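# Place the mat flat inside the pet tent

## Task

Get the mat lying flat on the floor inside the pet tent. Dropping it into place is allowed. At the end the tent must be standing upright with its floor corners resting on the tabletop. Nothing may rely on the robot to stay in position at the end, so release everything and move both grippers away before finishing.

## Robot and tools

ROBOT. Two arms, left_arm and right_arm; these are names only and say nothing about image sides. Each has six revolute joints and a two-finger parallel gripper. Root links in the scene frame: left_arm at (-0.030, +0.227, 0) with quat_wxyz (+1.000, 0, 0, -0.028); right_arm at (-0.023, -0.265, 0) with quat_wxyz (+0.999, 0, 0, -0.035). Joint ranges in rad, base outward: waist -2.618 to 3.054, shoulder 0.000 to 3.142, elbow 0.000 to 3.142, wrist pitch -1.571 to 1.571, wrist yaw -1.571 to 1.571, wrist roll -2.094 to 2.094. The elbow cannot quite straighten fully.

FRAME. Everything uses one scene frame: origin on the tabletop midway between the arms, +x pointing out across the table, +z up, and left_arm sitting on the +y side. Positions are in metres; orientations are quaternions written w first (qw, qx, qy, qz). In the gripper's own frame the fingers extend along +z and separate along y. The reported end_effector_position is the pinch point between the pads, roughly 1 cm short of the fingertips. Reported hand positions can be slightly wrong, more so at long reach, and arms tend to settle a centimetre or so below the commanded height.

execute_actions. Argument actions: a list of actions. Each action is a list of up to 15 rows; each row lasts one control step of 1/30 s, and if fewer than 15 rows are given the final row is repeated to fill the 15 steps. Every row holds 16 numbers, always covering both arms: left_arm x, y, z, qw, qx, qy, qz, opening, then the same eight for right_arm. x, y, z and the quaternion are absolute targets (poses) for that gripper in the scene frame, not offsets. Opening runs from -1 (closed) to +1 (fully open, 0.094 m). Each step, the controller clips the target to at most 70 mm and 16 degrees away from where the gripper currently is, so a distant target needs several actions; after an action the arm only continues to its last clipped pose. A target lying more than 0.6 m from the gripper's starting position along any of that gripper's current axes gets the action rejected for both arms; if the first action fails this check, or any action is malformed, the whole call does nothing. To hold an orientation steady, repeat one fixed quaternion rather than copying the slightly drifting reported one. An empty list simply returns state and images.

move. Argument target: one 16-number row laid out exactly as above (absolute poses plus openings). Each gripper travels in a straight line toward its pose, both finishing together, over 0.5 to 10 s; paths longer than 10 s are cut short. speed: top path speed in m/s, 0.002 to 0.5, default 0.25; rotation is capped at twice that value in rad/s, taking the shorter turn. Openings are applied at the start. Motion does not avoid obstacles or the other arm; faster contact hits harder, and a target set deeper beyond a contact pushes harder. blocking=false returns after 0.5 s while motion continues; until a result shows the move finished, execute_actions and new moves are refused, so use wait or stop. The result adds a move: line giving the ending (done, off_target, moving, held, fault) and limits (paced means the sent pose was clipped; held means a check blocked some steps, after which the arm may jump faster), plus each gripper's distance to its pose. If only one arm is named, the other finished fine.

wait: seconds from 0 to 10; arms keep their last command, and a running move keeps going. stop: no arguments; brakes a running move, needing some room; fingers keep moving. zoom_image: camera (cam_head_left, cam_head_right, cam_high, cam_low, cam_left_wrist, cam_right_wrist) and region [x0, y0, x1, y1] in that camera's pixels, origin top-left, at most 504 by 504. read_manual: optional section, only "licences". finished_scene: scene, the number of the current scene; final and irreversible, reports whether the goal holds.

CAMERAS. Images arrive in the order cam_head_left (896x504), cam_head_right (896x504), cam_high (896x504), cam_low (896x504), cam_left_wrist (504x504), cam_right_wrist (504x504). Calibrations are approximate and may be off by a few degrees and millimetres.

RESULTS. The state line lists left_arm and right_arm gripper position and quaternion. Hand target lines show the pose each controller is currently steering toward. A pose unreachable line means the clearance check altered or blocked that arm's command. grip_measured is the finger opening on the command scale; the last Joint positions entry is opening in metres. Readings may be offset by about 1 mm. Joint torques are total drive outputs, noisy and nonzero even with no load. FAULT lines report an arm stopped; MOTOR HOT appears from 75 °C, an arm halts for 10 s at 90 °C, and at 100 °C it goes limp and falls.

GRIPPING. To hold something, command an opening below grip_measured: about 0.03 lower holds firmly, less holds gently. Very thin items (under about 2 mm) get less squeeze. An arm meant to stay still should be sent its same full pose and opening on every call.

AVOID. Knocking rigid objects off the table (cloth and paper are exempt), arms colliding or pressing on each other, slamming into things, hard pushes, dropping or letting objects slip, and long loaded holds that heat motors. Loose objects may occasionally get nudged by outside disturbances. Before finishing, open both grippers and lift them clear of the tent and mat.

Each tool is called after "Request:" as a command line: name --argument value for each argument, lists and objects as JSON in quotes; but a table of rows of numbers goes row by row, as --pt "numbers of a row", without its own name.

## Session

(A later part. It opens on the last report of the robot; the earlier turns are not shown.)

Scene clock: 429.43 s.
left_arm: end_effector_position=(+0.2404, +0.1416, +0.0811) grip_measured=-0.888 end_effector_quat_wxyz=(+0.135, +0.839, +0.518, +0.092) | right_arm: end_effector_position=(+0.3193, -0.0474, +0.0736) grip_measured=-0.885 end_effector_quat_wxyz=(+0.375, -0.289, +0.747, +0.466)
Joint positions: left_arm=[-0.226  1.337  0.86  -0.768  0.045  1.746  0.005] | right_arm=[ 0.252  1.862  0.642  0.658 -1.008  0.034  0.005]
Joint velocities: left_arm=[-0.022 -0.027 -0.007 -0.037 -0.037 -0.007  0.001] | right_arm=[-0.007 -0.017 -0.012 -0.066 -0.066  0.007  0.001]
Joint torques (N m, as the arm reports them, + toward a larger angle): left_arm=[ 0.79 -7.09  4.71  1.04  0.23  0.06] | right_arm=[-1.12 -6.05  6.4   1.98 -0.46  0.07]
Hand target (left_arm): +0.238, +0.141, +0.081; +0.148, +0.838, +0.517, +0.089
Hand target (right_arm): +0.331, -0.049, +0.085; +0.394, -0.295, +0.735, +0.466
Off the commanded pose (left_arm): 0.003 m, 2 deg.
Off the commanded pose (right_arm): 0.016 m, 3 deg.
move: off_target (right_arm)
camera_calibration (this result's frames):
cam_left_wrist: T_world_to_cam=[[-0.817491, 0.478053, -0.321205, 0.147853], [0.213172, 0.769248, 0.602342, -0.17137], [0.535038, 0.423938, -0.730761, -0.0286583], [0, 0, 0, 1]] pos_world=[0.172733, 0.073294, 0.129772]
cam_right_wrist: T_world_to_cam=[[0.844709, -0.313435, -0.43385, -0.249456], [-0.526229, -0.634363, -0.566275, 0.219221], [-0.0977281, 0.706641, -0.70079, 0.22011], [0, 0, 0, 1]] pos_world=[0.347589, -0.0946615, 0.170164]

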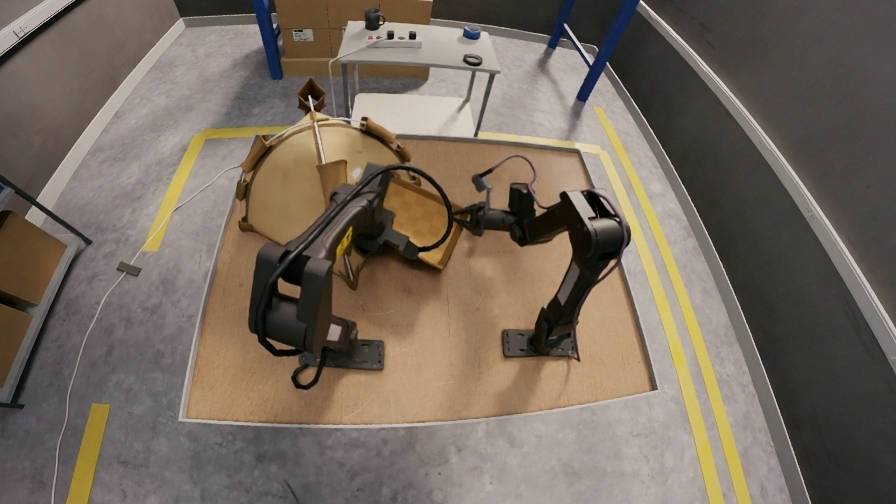

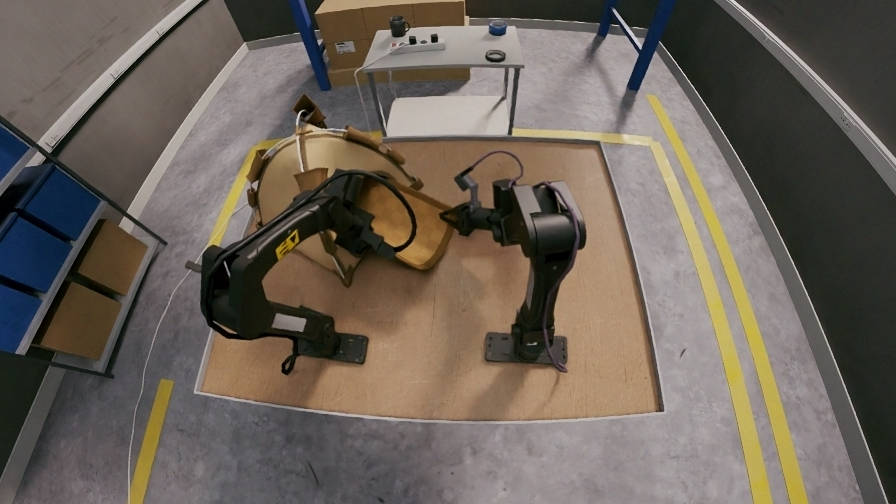

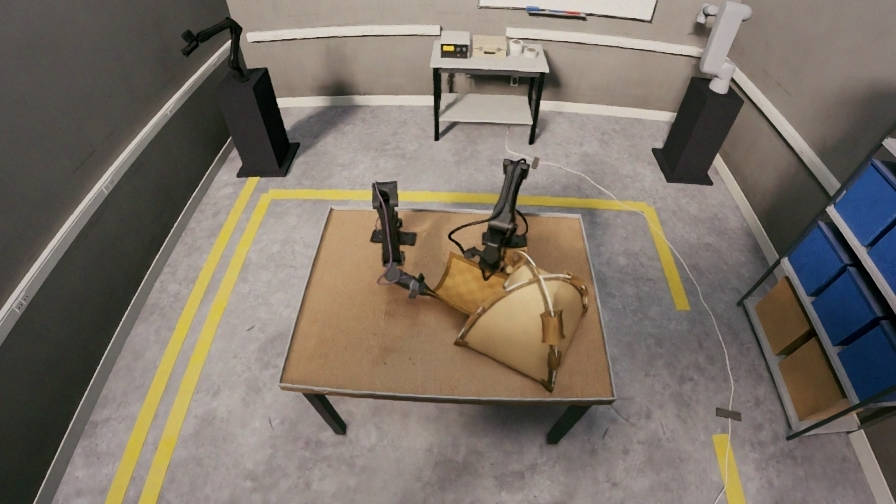

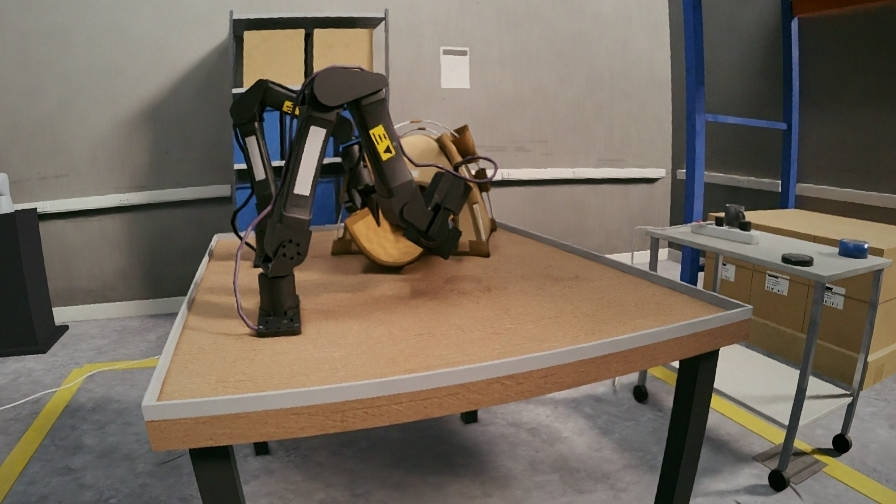

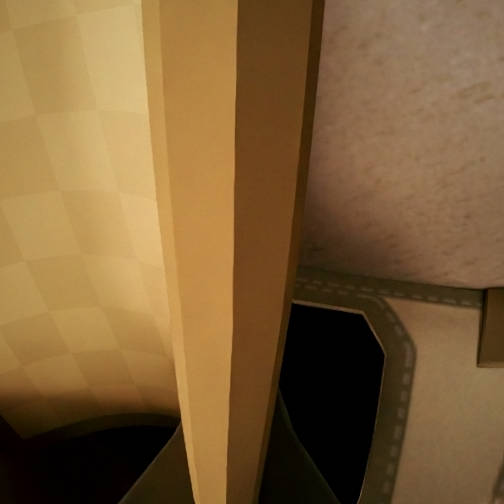

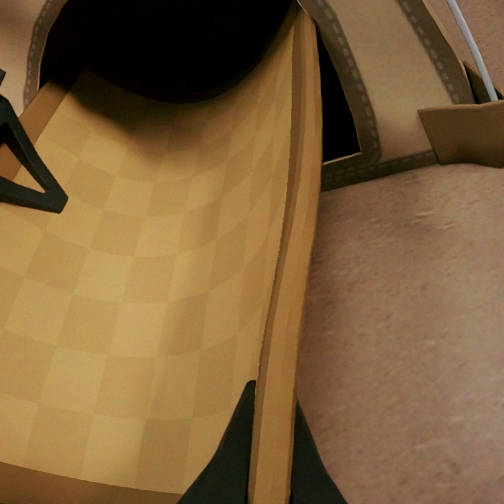

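Request:
move --target '[0.212,0.146,0.17,0.1481,0.8401,0.5139,0.0906,-0.4, 0.331,-0.049,0.085,0.3939,-0.2947,0.7349,0.4669,-0.92]' --speed 0.15

Request:
move --target '[0.26,0.20,0.41,0.4162,-0.1574,0.8925,0.0734,0.2, 0.331,-0.049,0.085,0.3939,-0.2947,0.7349,0.4669,-0.92]' --speed 0.45

Request:
move --target '[0.385,0.292,0.39,0.4162,-0.1574,0.8925,0.0734,0.2, 0.331,-0.049,0.085,0.3939,-0.2947,0.7349,0.4669,-0.92]' --speed 0.3

Scene clock: 441.10 s.
left_arm: end_effector_position=(+0.2174, +0.1483, +0.1599) grip_measured=-0.401 end_effector_quat_wxyz=(+0.138, +0.839, +0.518, +0.094) | right_arm: end_effector_position=(+0.3193, -0.0473, +0.0740) grip_measured=-0.885 end_effector_quat_wxyz=(+0.375, -0.288, +0.748, +0.467)
Joint positions: left_arm=[-0.226  1.215  1.088 -1.111  0.045  1.746  0.028] | right_arm=[ 0.252  1.862  0.642  0.66  -1.009  0.038  0.005]
Joint velocities: left_arm=[ 0.012  0.017  0.007  0.037 -0.081 -0.022 -0.   ] | right_arm=[-0.007 -0.007 -0.002 -0.081 -0.007 -0.066 -0.001]
Joint torques (N m, as the arm reports them, + toward a larger angle): left_arm=[-0.08 -5.41  8.87  0.64  0.17  0.04] | right_arm=[-1.14 -6.16  6.34  1.97 -0.45  0.04]
Hand target (left_arm): +0.213, +0.145, +0.170; +0.148, +0.840, +0.514, +0.091
Hand target (right_arm): +0.331, -0.049, +0.085; +0.394, -0.295, +0.735, +0.466
Off the commanded pose (left_arm): 0.012 m, 1 deg.
Off the commanded pose (right_arm): 0.016 m, 3 deg.
move: off_target (left_arm, right_arm)
camera_calibration (this result's frames):
cam_left_wrist: T_world_to_cam=[[-0.815352, 0.477433, -0.327503, 0.151841], [0.2092, 0.7704, 0.602262, -0.218344], [0.539848, 0.422542, -0.728026, 0.0370915], [0, 0, 0, 1]] pos_world=[0.149458, 0.0800456, 0.208233]
cam_right_wrist: T_world_to_cam=[[0.843468, -0.313084, -0.436509, -0.248726], [-0.527991, -0.632841, -0.566337, 0.22013], [-0.09893, 0.70816, -0.699087, 0.220616], [0, 0, 0, 1]] pos_world=[0.347844, -0.0947963, 0.170327]

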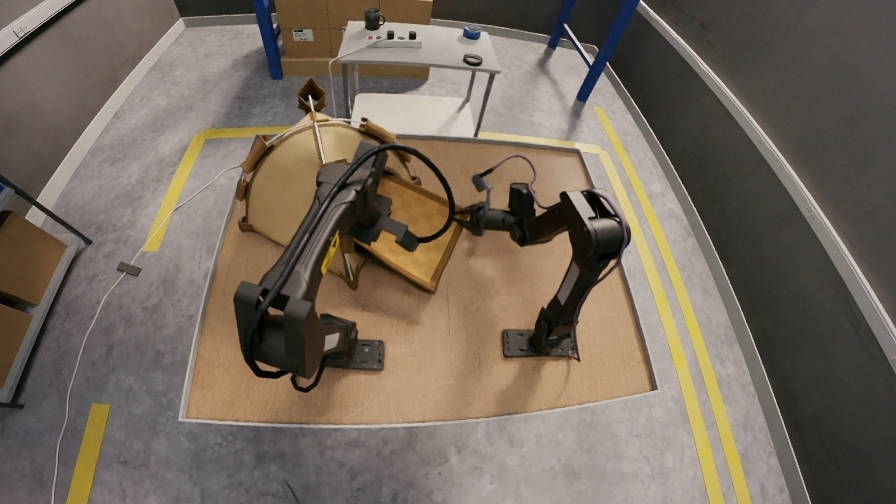

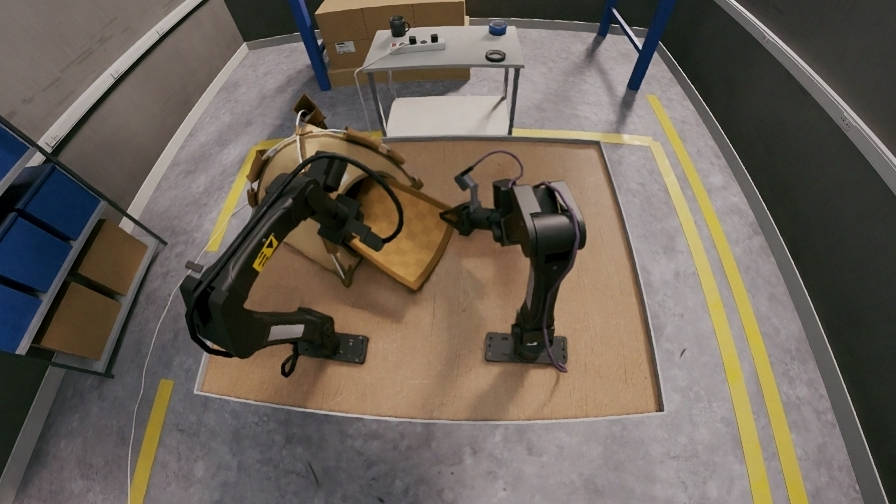

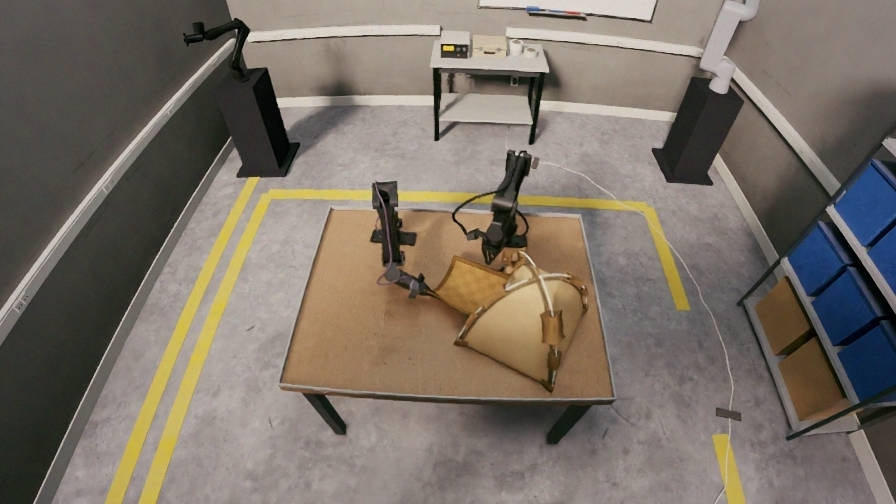

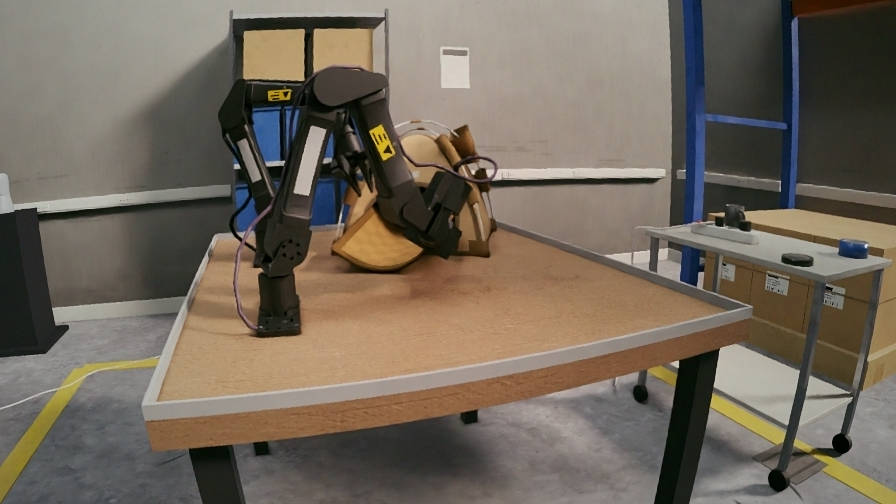

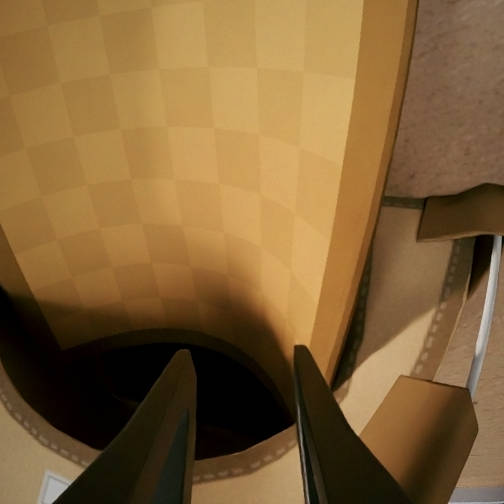

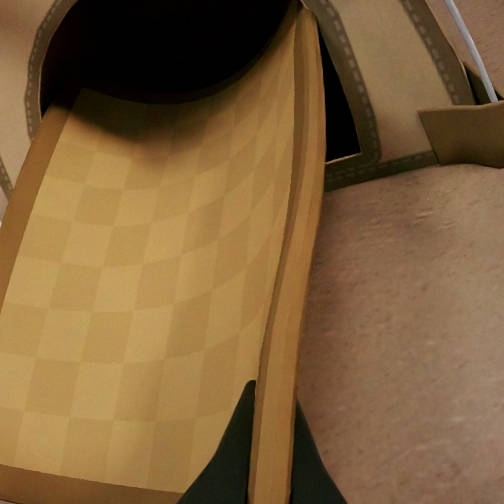

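Scene clock: 444.57 s.
left_arm: end_effector_position=(+0.2611, +0.1987, +0.4111) grip_measured=+0.199 end_effector_quat_wxyz=(+0.419, -0.159, +0.892, +0.062) | right_arm: end_effector_position=(+0.3193, -0.0473, +0.0740) grip_measured=-0.885 end_effector_quat_wxyz=(+0.375, -0.288, +0.748, +0.467)
Joint positions: left_arm=[-0.37   1.402  2.072 -1.521 -0.55  -0.567  0.056] | right_arm=[ 0.252  1.862  0.642  0.66  -1.009  0.038  0.005]
Joint velocities: left_arm=[ 0.012  0.002  0.027 -0.037 -0.007 -0.022 -0.   ] | right_arm=[-0.017  0.007 -0.022 -0.022 -0.007 -0.051  0.001]
Joint torques (N m, as the arm reports them, + toward a larger angle): left_arm=[-0.82 -2.31  7.09  1.29 -0.44 -0.06] | right_arm=[-1.1  -6.15  6.38  1.98 -0.45  0.03]
Hand target (left_arm): +0.261, +0.199, +0.413; +0.418, -0.160, +0.892, +0.071
Hand target (right_arm): +0.331, -0.049, +0.085; +0.394, -0.295, +0.735, +0.467
Off the commanded pose (left_arm): 0.002 m, 1 deg.
Off the commanded pose (right_arm): 0.016 m, 3 deg.
move: off_target (right_arm)
camera_calibration (this result's frames):
cam_left_wrist: T_world_to_cam=[[0.299607, -0.953806, -0.0221445, 0.113383], [-0.932371, -0.287795, -0.218767, 0.428202], [0.202289, 0.0861912, -0.975526, 0.431794], [0, 0, 0, 1]] pos_world=[0.277926, 0.194162, 0.517413]
cam_right_wrist: T_world_to_cam=[[0.843468, -0.313084, -0.436509, -0.248726], [-0.527991, -0.632841, -0.566337, 0.22013], [-0.09893, 0.70816, -0.699087, 0.220616], [0, 0, 0, 1]] pos_world=[0.347844, -0.0947963, 0.170327]

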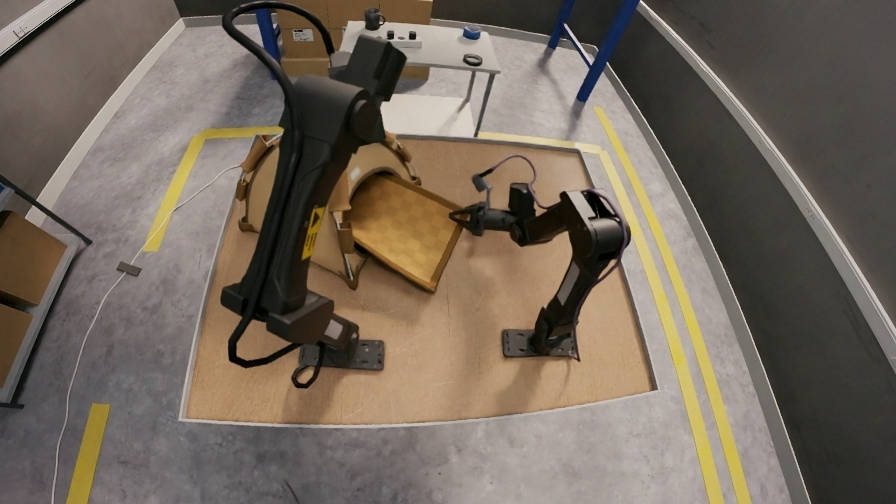

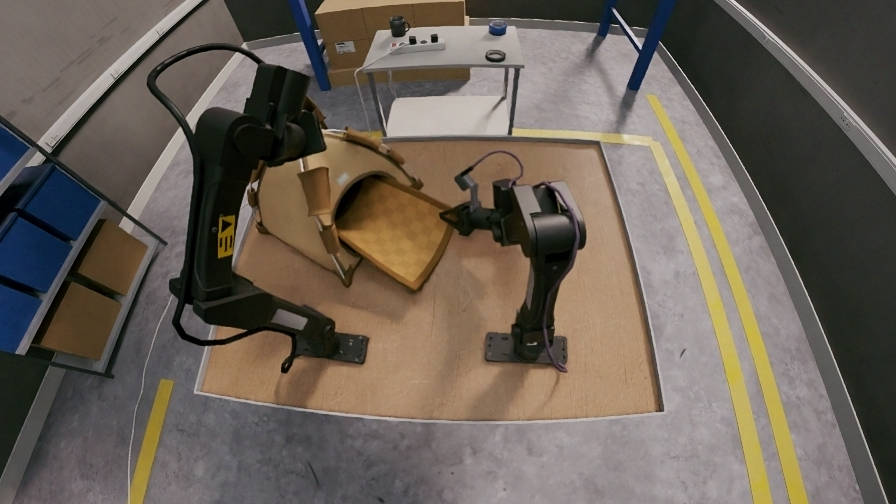

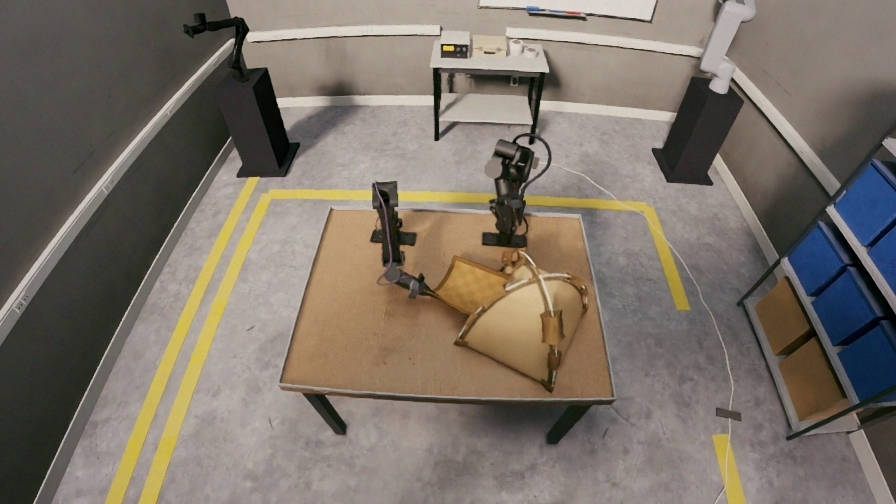

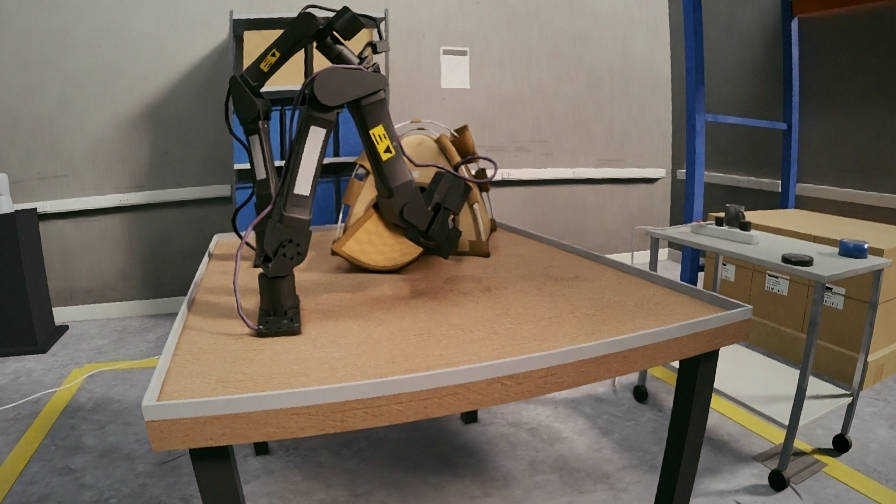

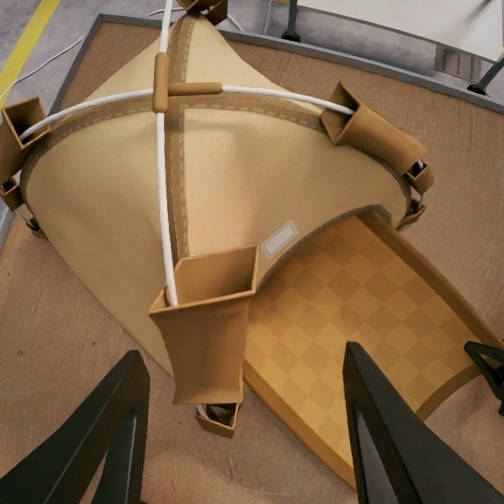

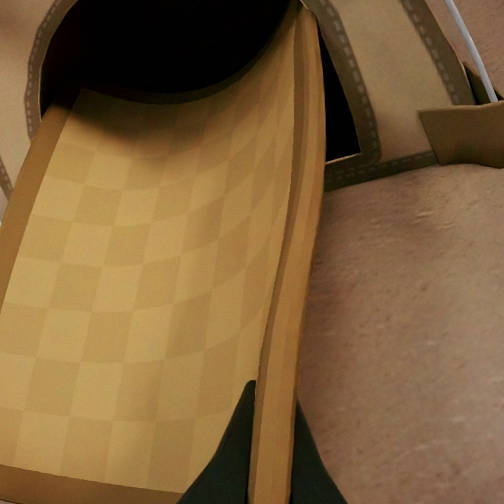

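Scene clock: 445.77 s.
left_arm: end_effector_position=(+0.3840, +0.2932, +0.3760) grip_measured=+0.199 end_effector_quat_wxyz=(+0.398, -0.160, +0.900, +0.078) | right_arm: end_effector_position=(+0.3194, -0.0474, +0.0739) grip_measured=-0.885 end_effector_quat_wxyz=(+0.375, -0.288, +0.748, +0.467)
Joint positions: left_arm=[ 0.115  1.677  2.14  -1.224 -0.228 -0.193  0.056] | right_arm=[ 0.252  1.862  0.642  0.66  -1.008  0.038  0.005]
Joint velocities: left_arm=[-0.007 -0.007 -0.002  0.007  0.051 -0.007  0.   ] | right_arm=[ 0.007 -0.007 -0.002 -0.051 -0.066  0.022 -0.   ]
Joint torques (N m, as the arm reports them, + toward a larger angle): left_arm=[ 0.7  -8.53  8.24  1.74 -0.01  0.1 ] | right_arm=[-1.13 -6.19  6.39  1.97 -0.44  0.04]
Hand target (left_arm): +0.383, +0.294, +0.389; +0.414, -0.158, +0.893, +0.074
Hand target (right_arm): +0.331, -0.049, +0.085; +0.394, -0.295, +0.735, +0.466
Off the commanded pose (left_arm): 0.014 m, 2 deg.
Off the commanded pose (right_arm): 0.016 m, 3 deg.
move: off_target (left_arm, right_arm)
camera_calibration (this result's frames):
cam_left_wrist: T_world_to_cam=[[0.31164, -0.948481, -0.0571429, 0.17292], [-0.93814, -0.297577, -0.177034, 0.551732], [0.150909, 0.108779, -0.982544, 0.380345], [0, 0, 0, 1]] pos_world=[0.406316, 0.28682, 0.481262]
cam_right_wrist: T_world_to_cam=[[0.843383, -0.313443, -0.436415, -0.24879], [-0.528174, -0.632784, -0.56623, 0.220178], [-0.0986756, 0.708052, -0.699232, 0.220544], [0, 0, 0, 1]] pos_world=[0.34788, -0.0948132, 0.170306]

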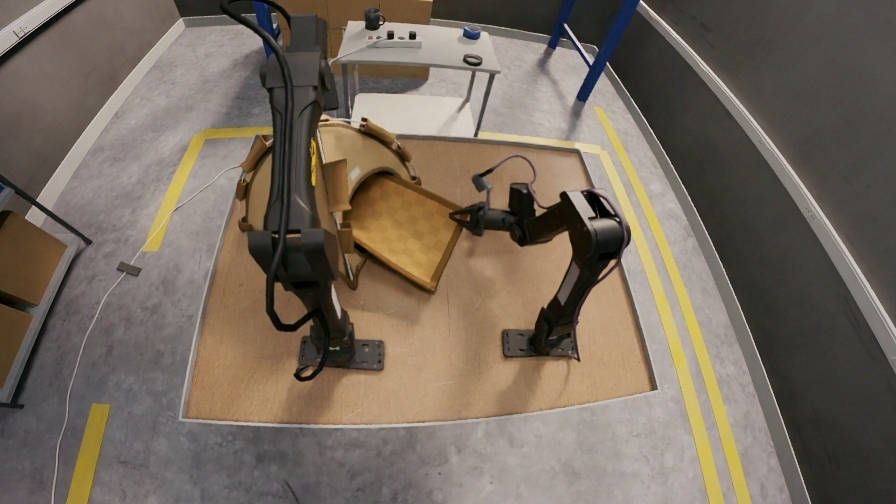

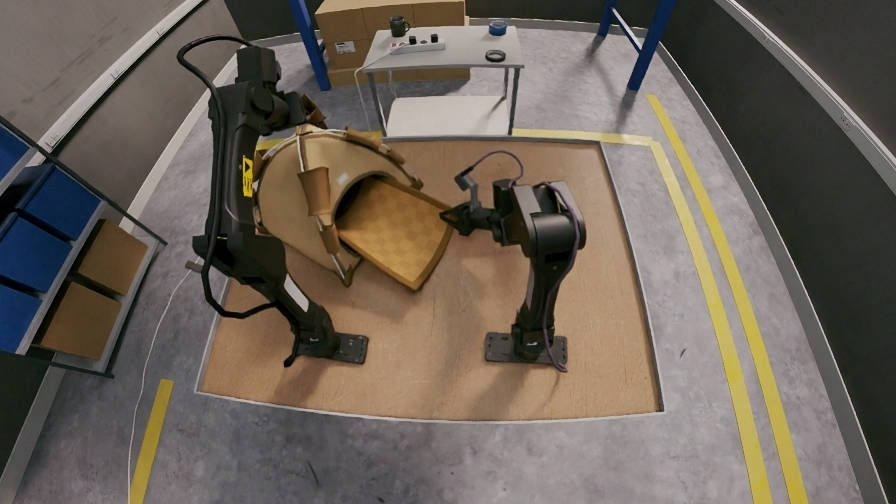

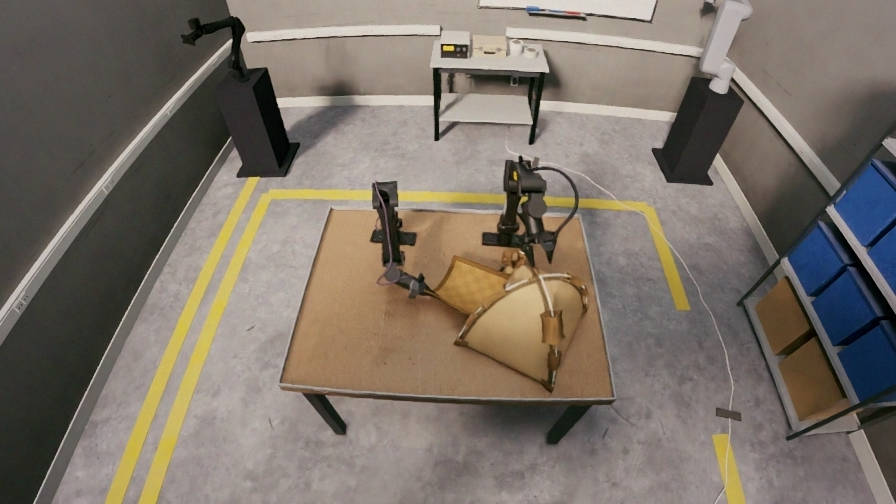

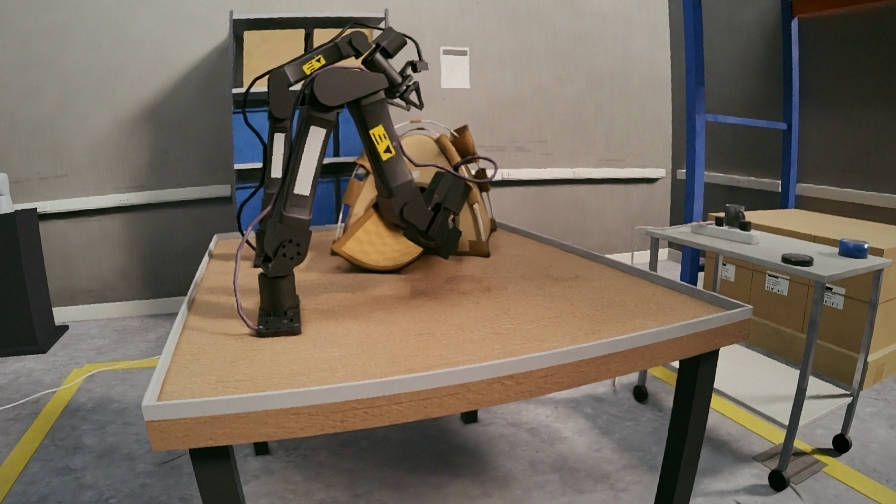

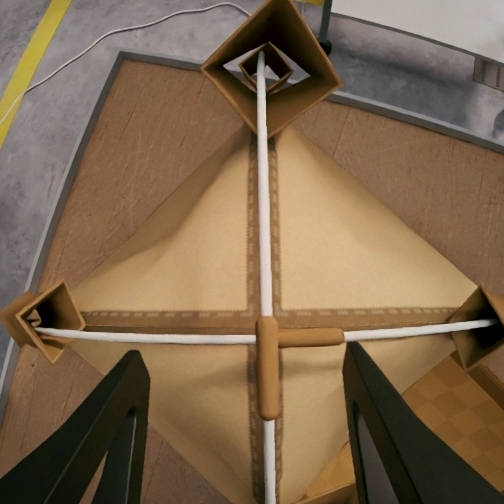

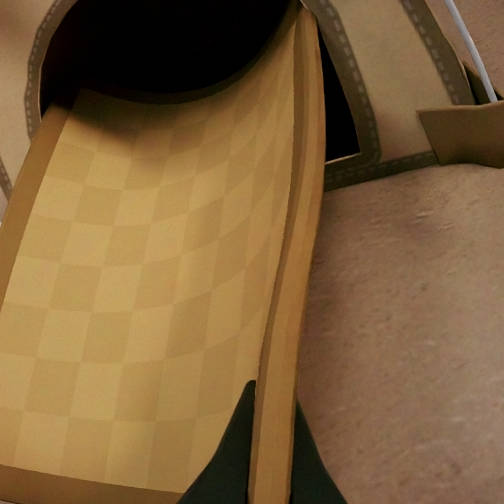

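Request:
move --target '[0.370,0.281,0.338,0.4168,-0.1496,0.8939,0.0697,0.0, 0.331,-0.049,0.085,0.3939,-0.2947,0.7349,0.4669,-0.92]' --speed 0.1

Scene clock: 458.40 s.
left_arm: end_effector_position=(+0.3740, +0.2840, +0.3352) grip_measured=+0.001 end_effector_quat_wxyz=(+0.411, -0.150, +0.896, +0.072) | right_arm: end_effector_position=(+0.3194, -0.0474, +0.0739) grip_measured=-0.885 end_effector_quat_wxyz=(+0.375, -0.288, +0.748, +0.467)
Joint positions: left_arm=[ 0.095  1.499  1.739 -0.974 -0.226 -0.192  0.047] | right_arm=[ 0.252  1.862  0.642  0.66  -1.008  0.038  0.005]
Joint velocities: left_arm=[-0.012  0.002  0.002  0.051 -0.066 -0.022 -0.001] | right_arm=[-0.007 -0.012 -0.017 -0.022 -0.022  0.037 -0.001]
Joint torques (N m, as the arm reports them, + toward a larger angle): left_arm=[-0.69 -8.86  4.72  1.82 -0.12 -0.03] | right_arm=[-1.08 -6.17  6.33  1.99 -0.45  0.04]
Hand target (left_arm): +0.370, +0.281, +0.337; +0.417, -0.150, +0.894, +0.069
Hand target (right_arm): +0.331, -0.049, +0.085; +0.394, -0.295, +0.735, +0.466
Off the commanded pose (left_arm): 0.006 m, 1 deg.
Off the commanded pose (right_arm): 0.016 m, 3 deg.
move: off_target (right_arm)
camera_calibration (this result's frames):
cam_left_wrist: T_world_to_cam=[[0.291776, -0.955187, -0.0498462, 0.171912], [-0.939473, -0.276411, -0.202454, 0.535398], [0.179604, 0.1059, -0.978022, 0.331277], [0, 0, 0, 1]] pos_world=[0.393334, 0.277116, 0.44096]
cam_right_wrist: T_world_to_cam=[[0.843383, -0.313443, -0.436415, -0.24879], [-0.528174, -0.632784, -0.56623, 0.220178], [-0.0986756, 0.708052, -0.699232, 0.220544], [0, 0, 0, 1]] pos_world=[0.34788, -0.0948132, 0.170306]

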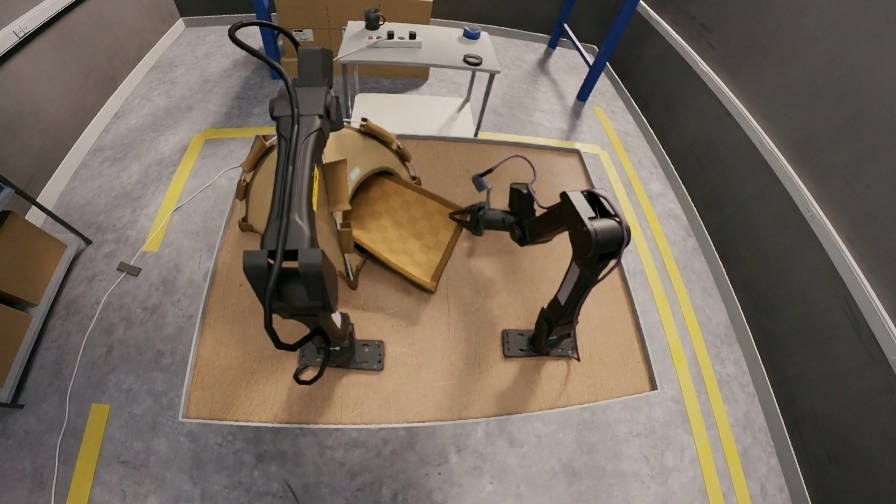

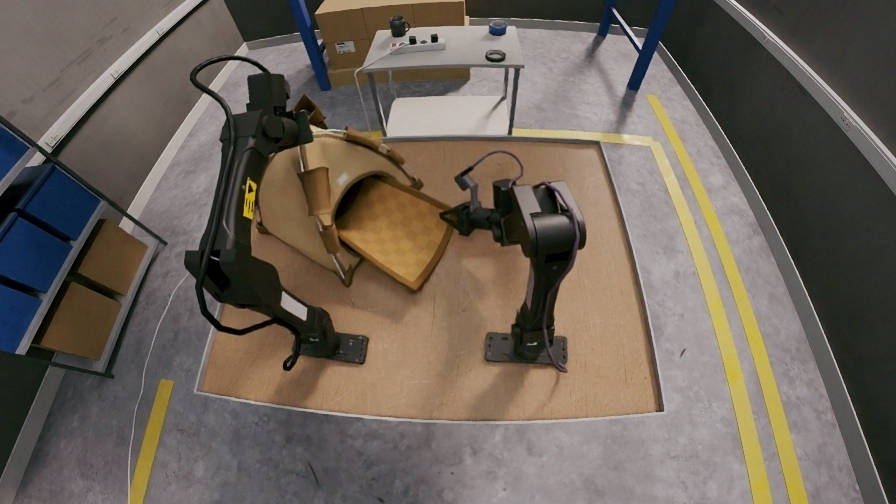

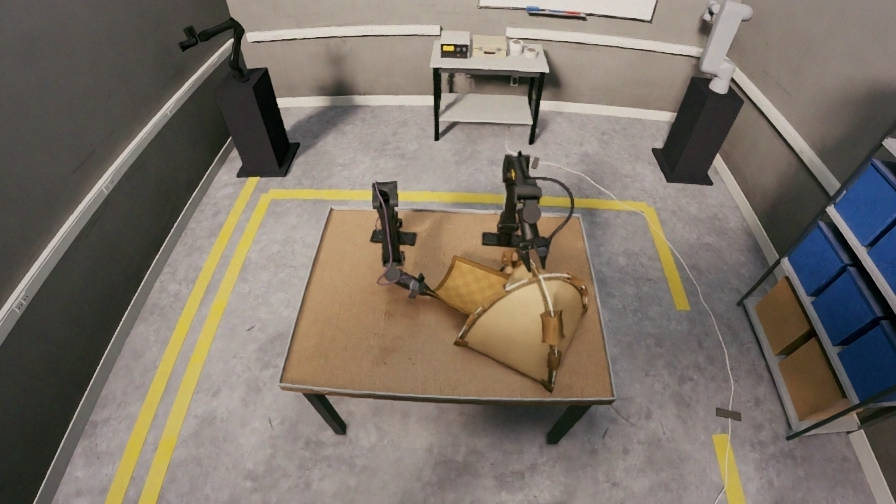

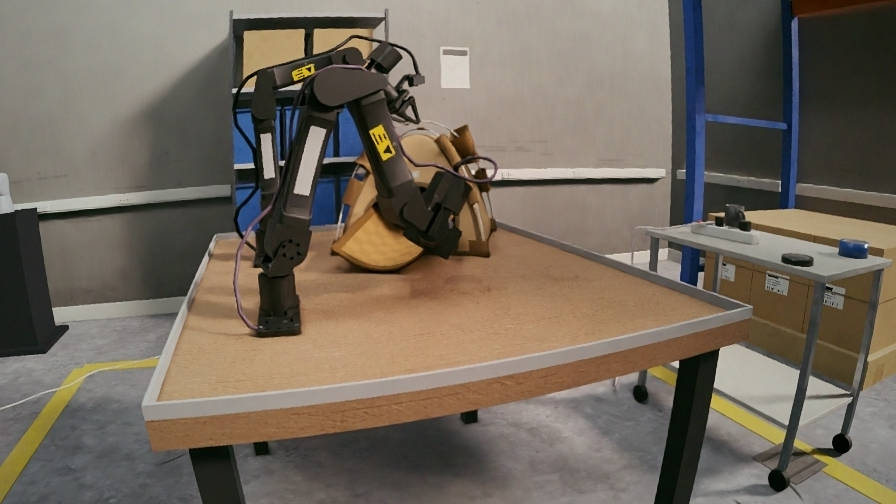

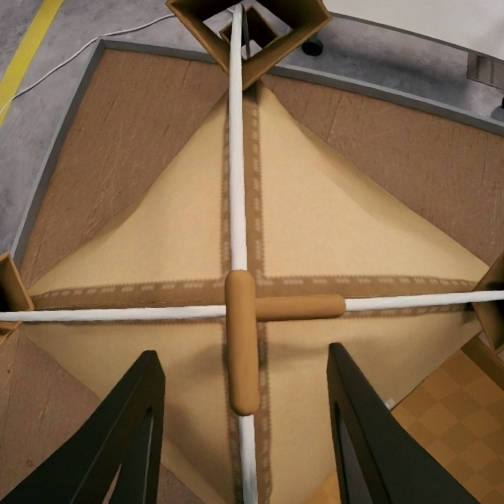

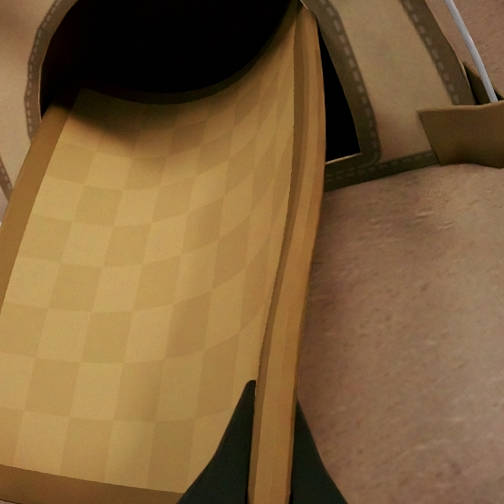

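Request:
execute_actions --actions '[[[0.369,0.2807,0.336,0.4168,-0.1496,0.8939,0.0697,-0.2, 0.331,-0.049,0.085,0.3939,-0.2947,0.7349,0.4669,-0.92],[0.368,0.2804,0.334,0.4168,-0.1496,0.8939,0.0697,-0.3, 0.331,-0.049,0.085,0.3939,-0.2947,0.7349,0.4669,-0.92],[0.367,0.280,0.332,0.4168,-0.1496,0.8939,0.0697,-0.4, 0.331,-0.049,0.085,0.3939,-0.2947,0.7349,0.4669,-0.92],[0.366,0.2797,0.330,0.4168,-0.1496,0.8939,0.0697,-0.5, 0.331,-0.049,0.085,0.3939,-0.2947,0.7349,0.4669,-0.92],[0.365,0.2794,0.328,0.4168,-0.1496,0.8939,0.0697,-0.6, 0.331,-0.049,0.085,0.3939,-0.2947,0.7349,0.4669,-0.92]],[[0.365,0.2794,0.328,0.4168,-0.1496,0.8939,0.0697,-0.96, 0.331,-0.049,0.085,0.3939,-0.2947,0.7349,0.4669,-0.92]]]'

Scene clock: 463.43 s.
left_arm: end_effector_position=(+0.3699, +0.2822, +0.3244) grip_measured=-0.948 end_effector_quat_wxyz=(+0.409, -0.149, +0.897, +0.071) | right_arm: end_effector_position=(+0.3193, -0.0473, +0.0740) grip_measured=-0.885 end_effector_quat_wxyz=(+0.375, -0.288, +0.748, +0.467)
Joint positions: left_arm=[ 0.091  1.467  1.666 -0.937 -0.226 -0.194  0.002] | right_arm=[ 0.252  1.862  0.642  0.66  -1.009  0.038  0.005]
Joint velocities: left_arm=[ 0.007 -0.022 -0.002  0.066  0.007 -0.051  0.   ] | right_arm=[ 0.002 -0.002  0.012  0.022  0.022 -0.022  0.   ]
Joint torques (N m, as the arm reports them, + toward a larger angle): left_arm=[-0.79 -8.77  4.92  1.82 -0.17 -0.07] | right_arm=[-1.1  -6.13  6.34  1.98 -0.45  0.03]
Hand target (left_arm): +0.365, +0.279, +0.328; +0.417, -0.150, +0.894, +0.069
Hand target (right_arm): +0.331, -0.049, +0.085; +0.394, -0.295, +0.735, +0.466
Off the commanded pose (left_arm): 0.007 m, 1 deg.
Off the commanded pose (right_arm): 0.016 m, 3 deg.
camera_calibration (this result's frames):
cam_left_wrist: T_world_to_cam=[[0.288549, -0.956176, -0.0496664, 0.172225], [-0.941041, -0.27365, -0.198892, 0.527509], [0.176584, 0.104128, -0.978762, 0.323568], [0, 0, 0, 1]] pos_world=[0.389575, 0.275338, 0.430167]
cam_right_wrist: T_world_to_cam=[[0.843468, -0.313084, -0.436509, -0.248726], [-0.527991, -0.632841, -0.566337, 0.22013], [-0.09893, 0.70816, -0.699087, 0.220616], [0, 0, 0, 1]] pos_world=[0.347844, -0.0947963, 0.170327]

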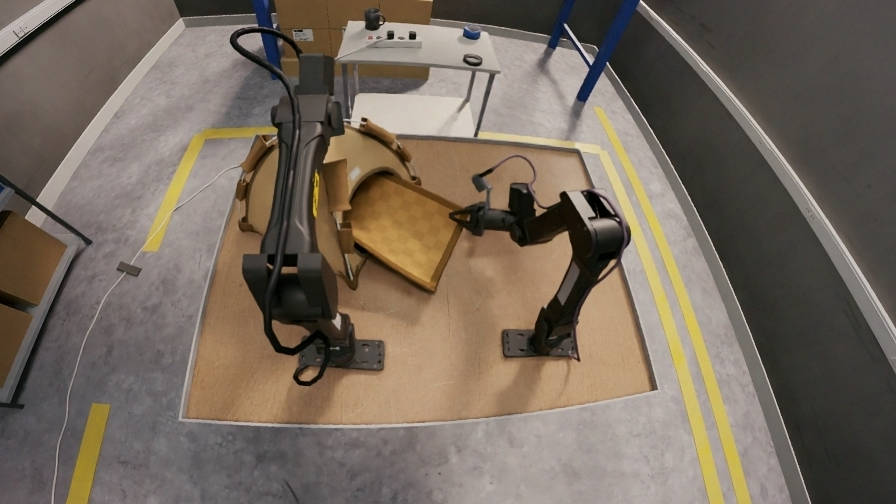

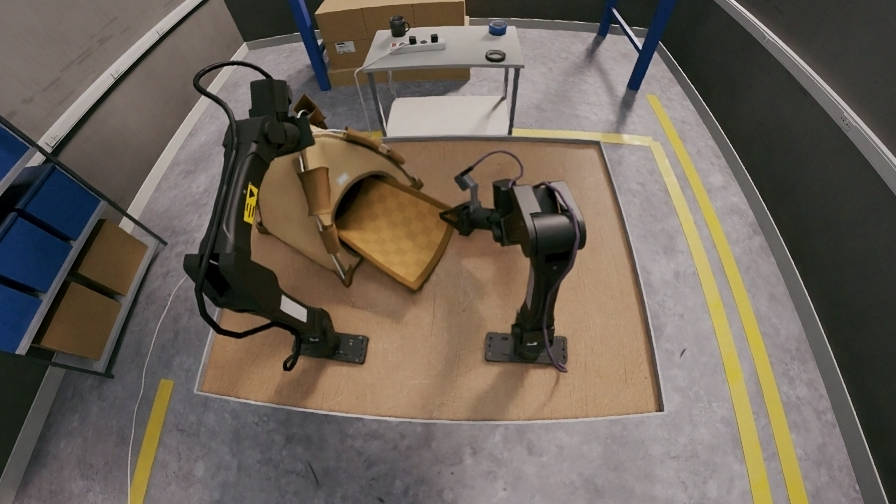

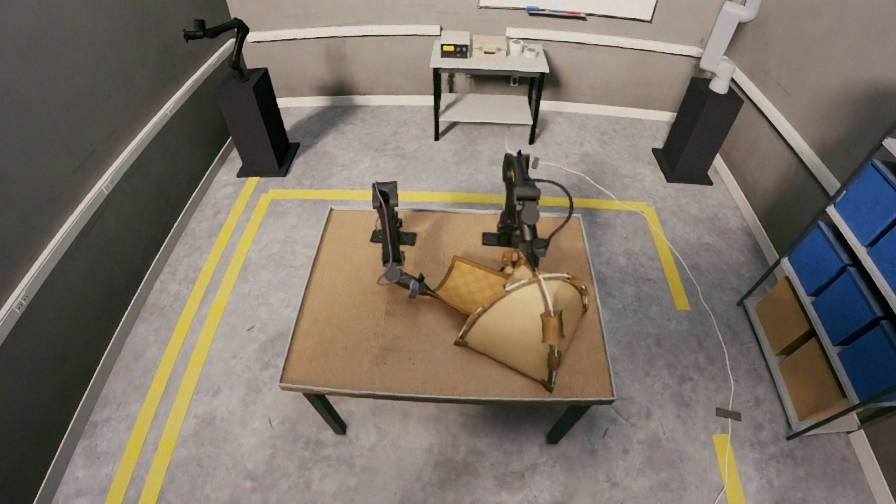

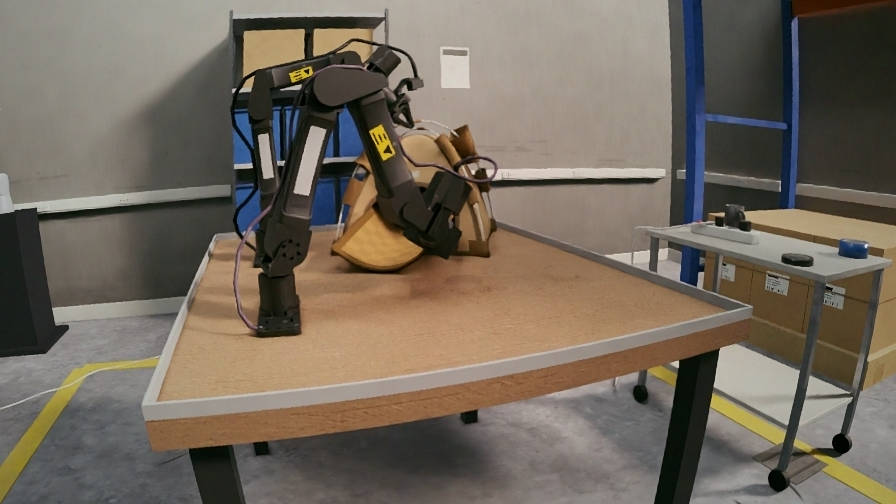

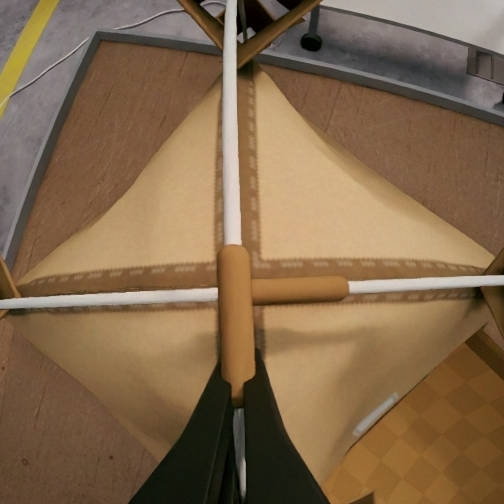

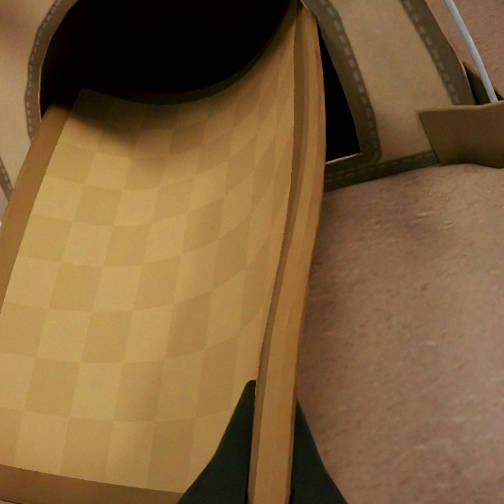

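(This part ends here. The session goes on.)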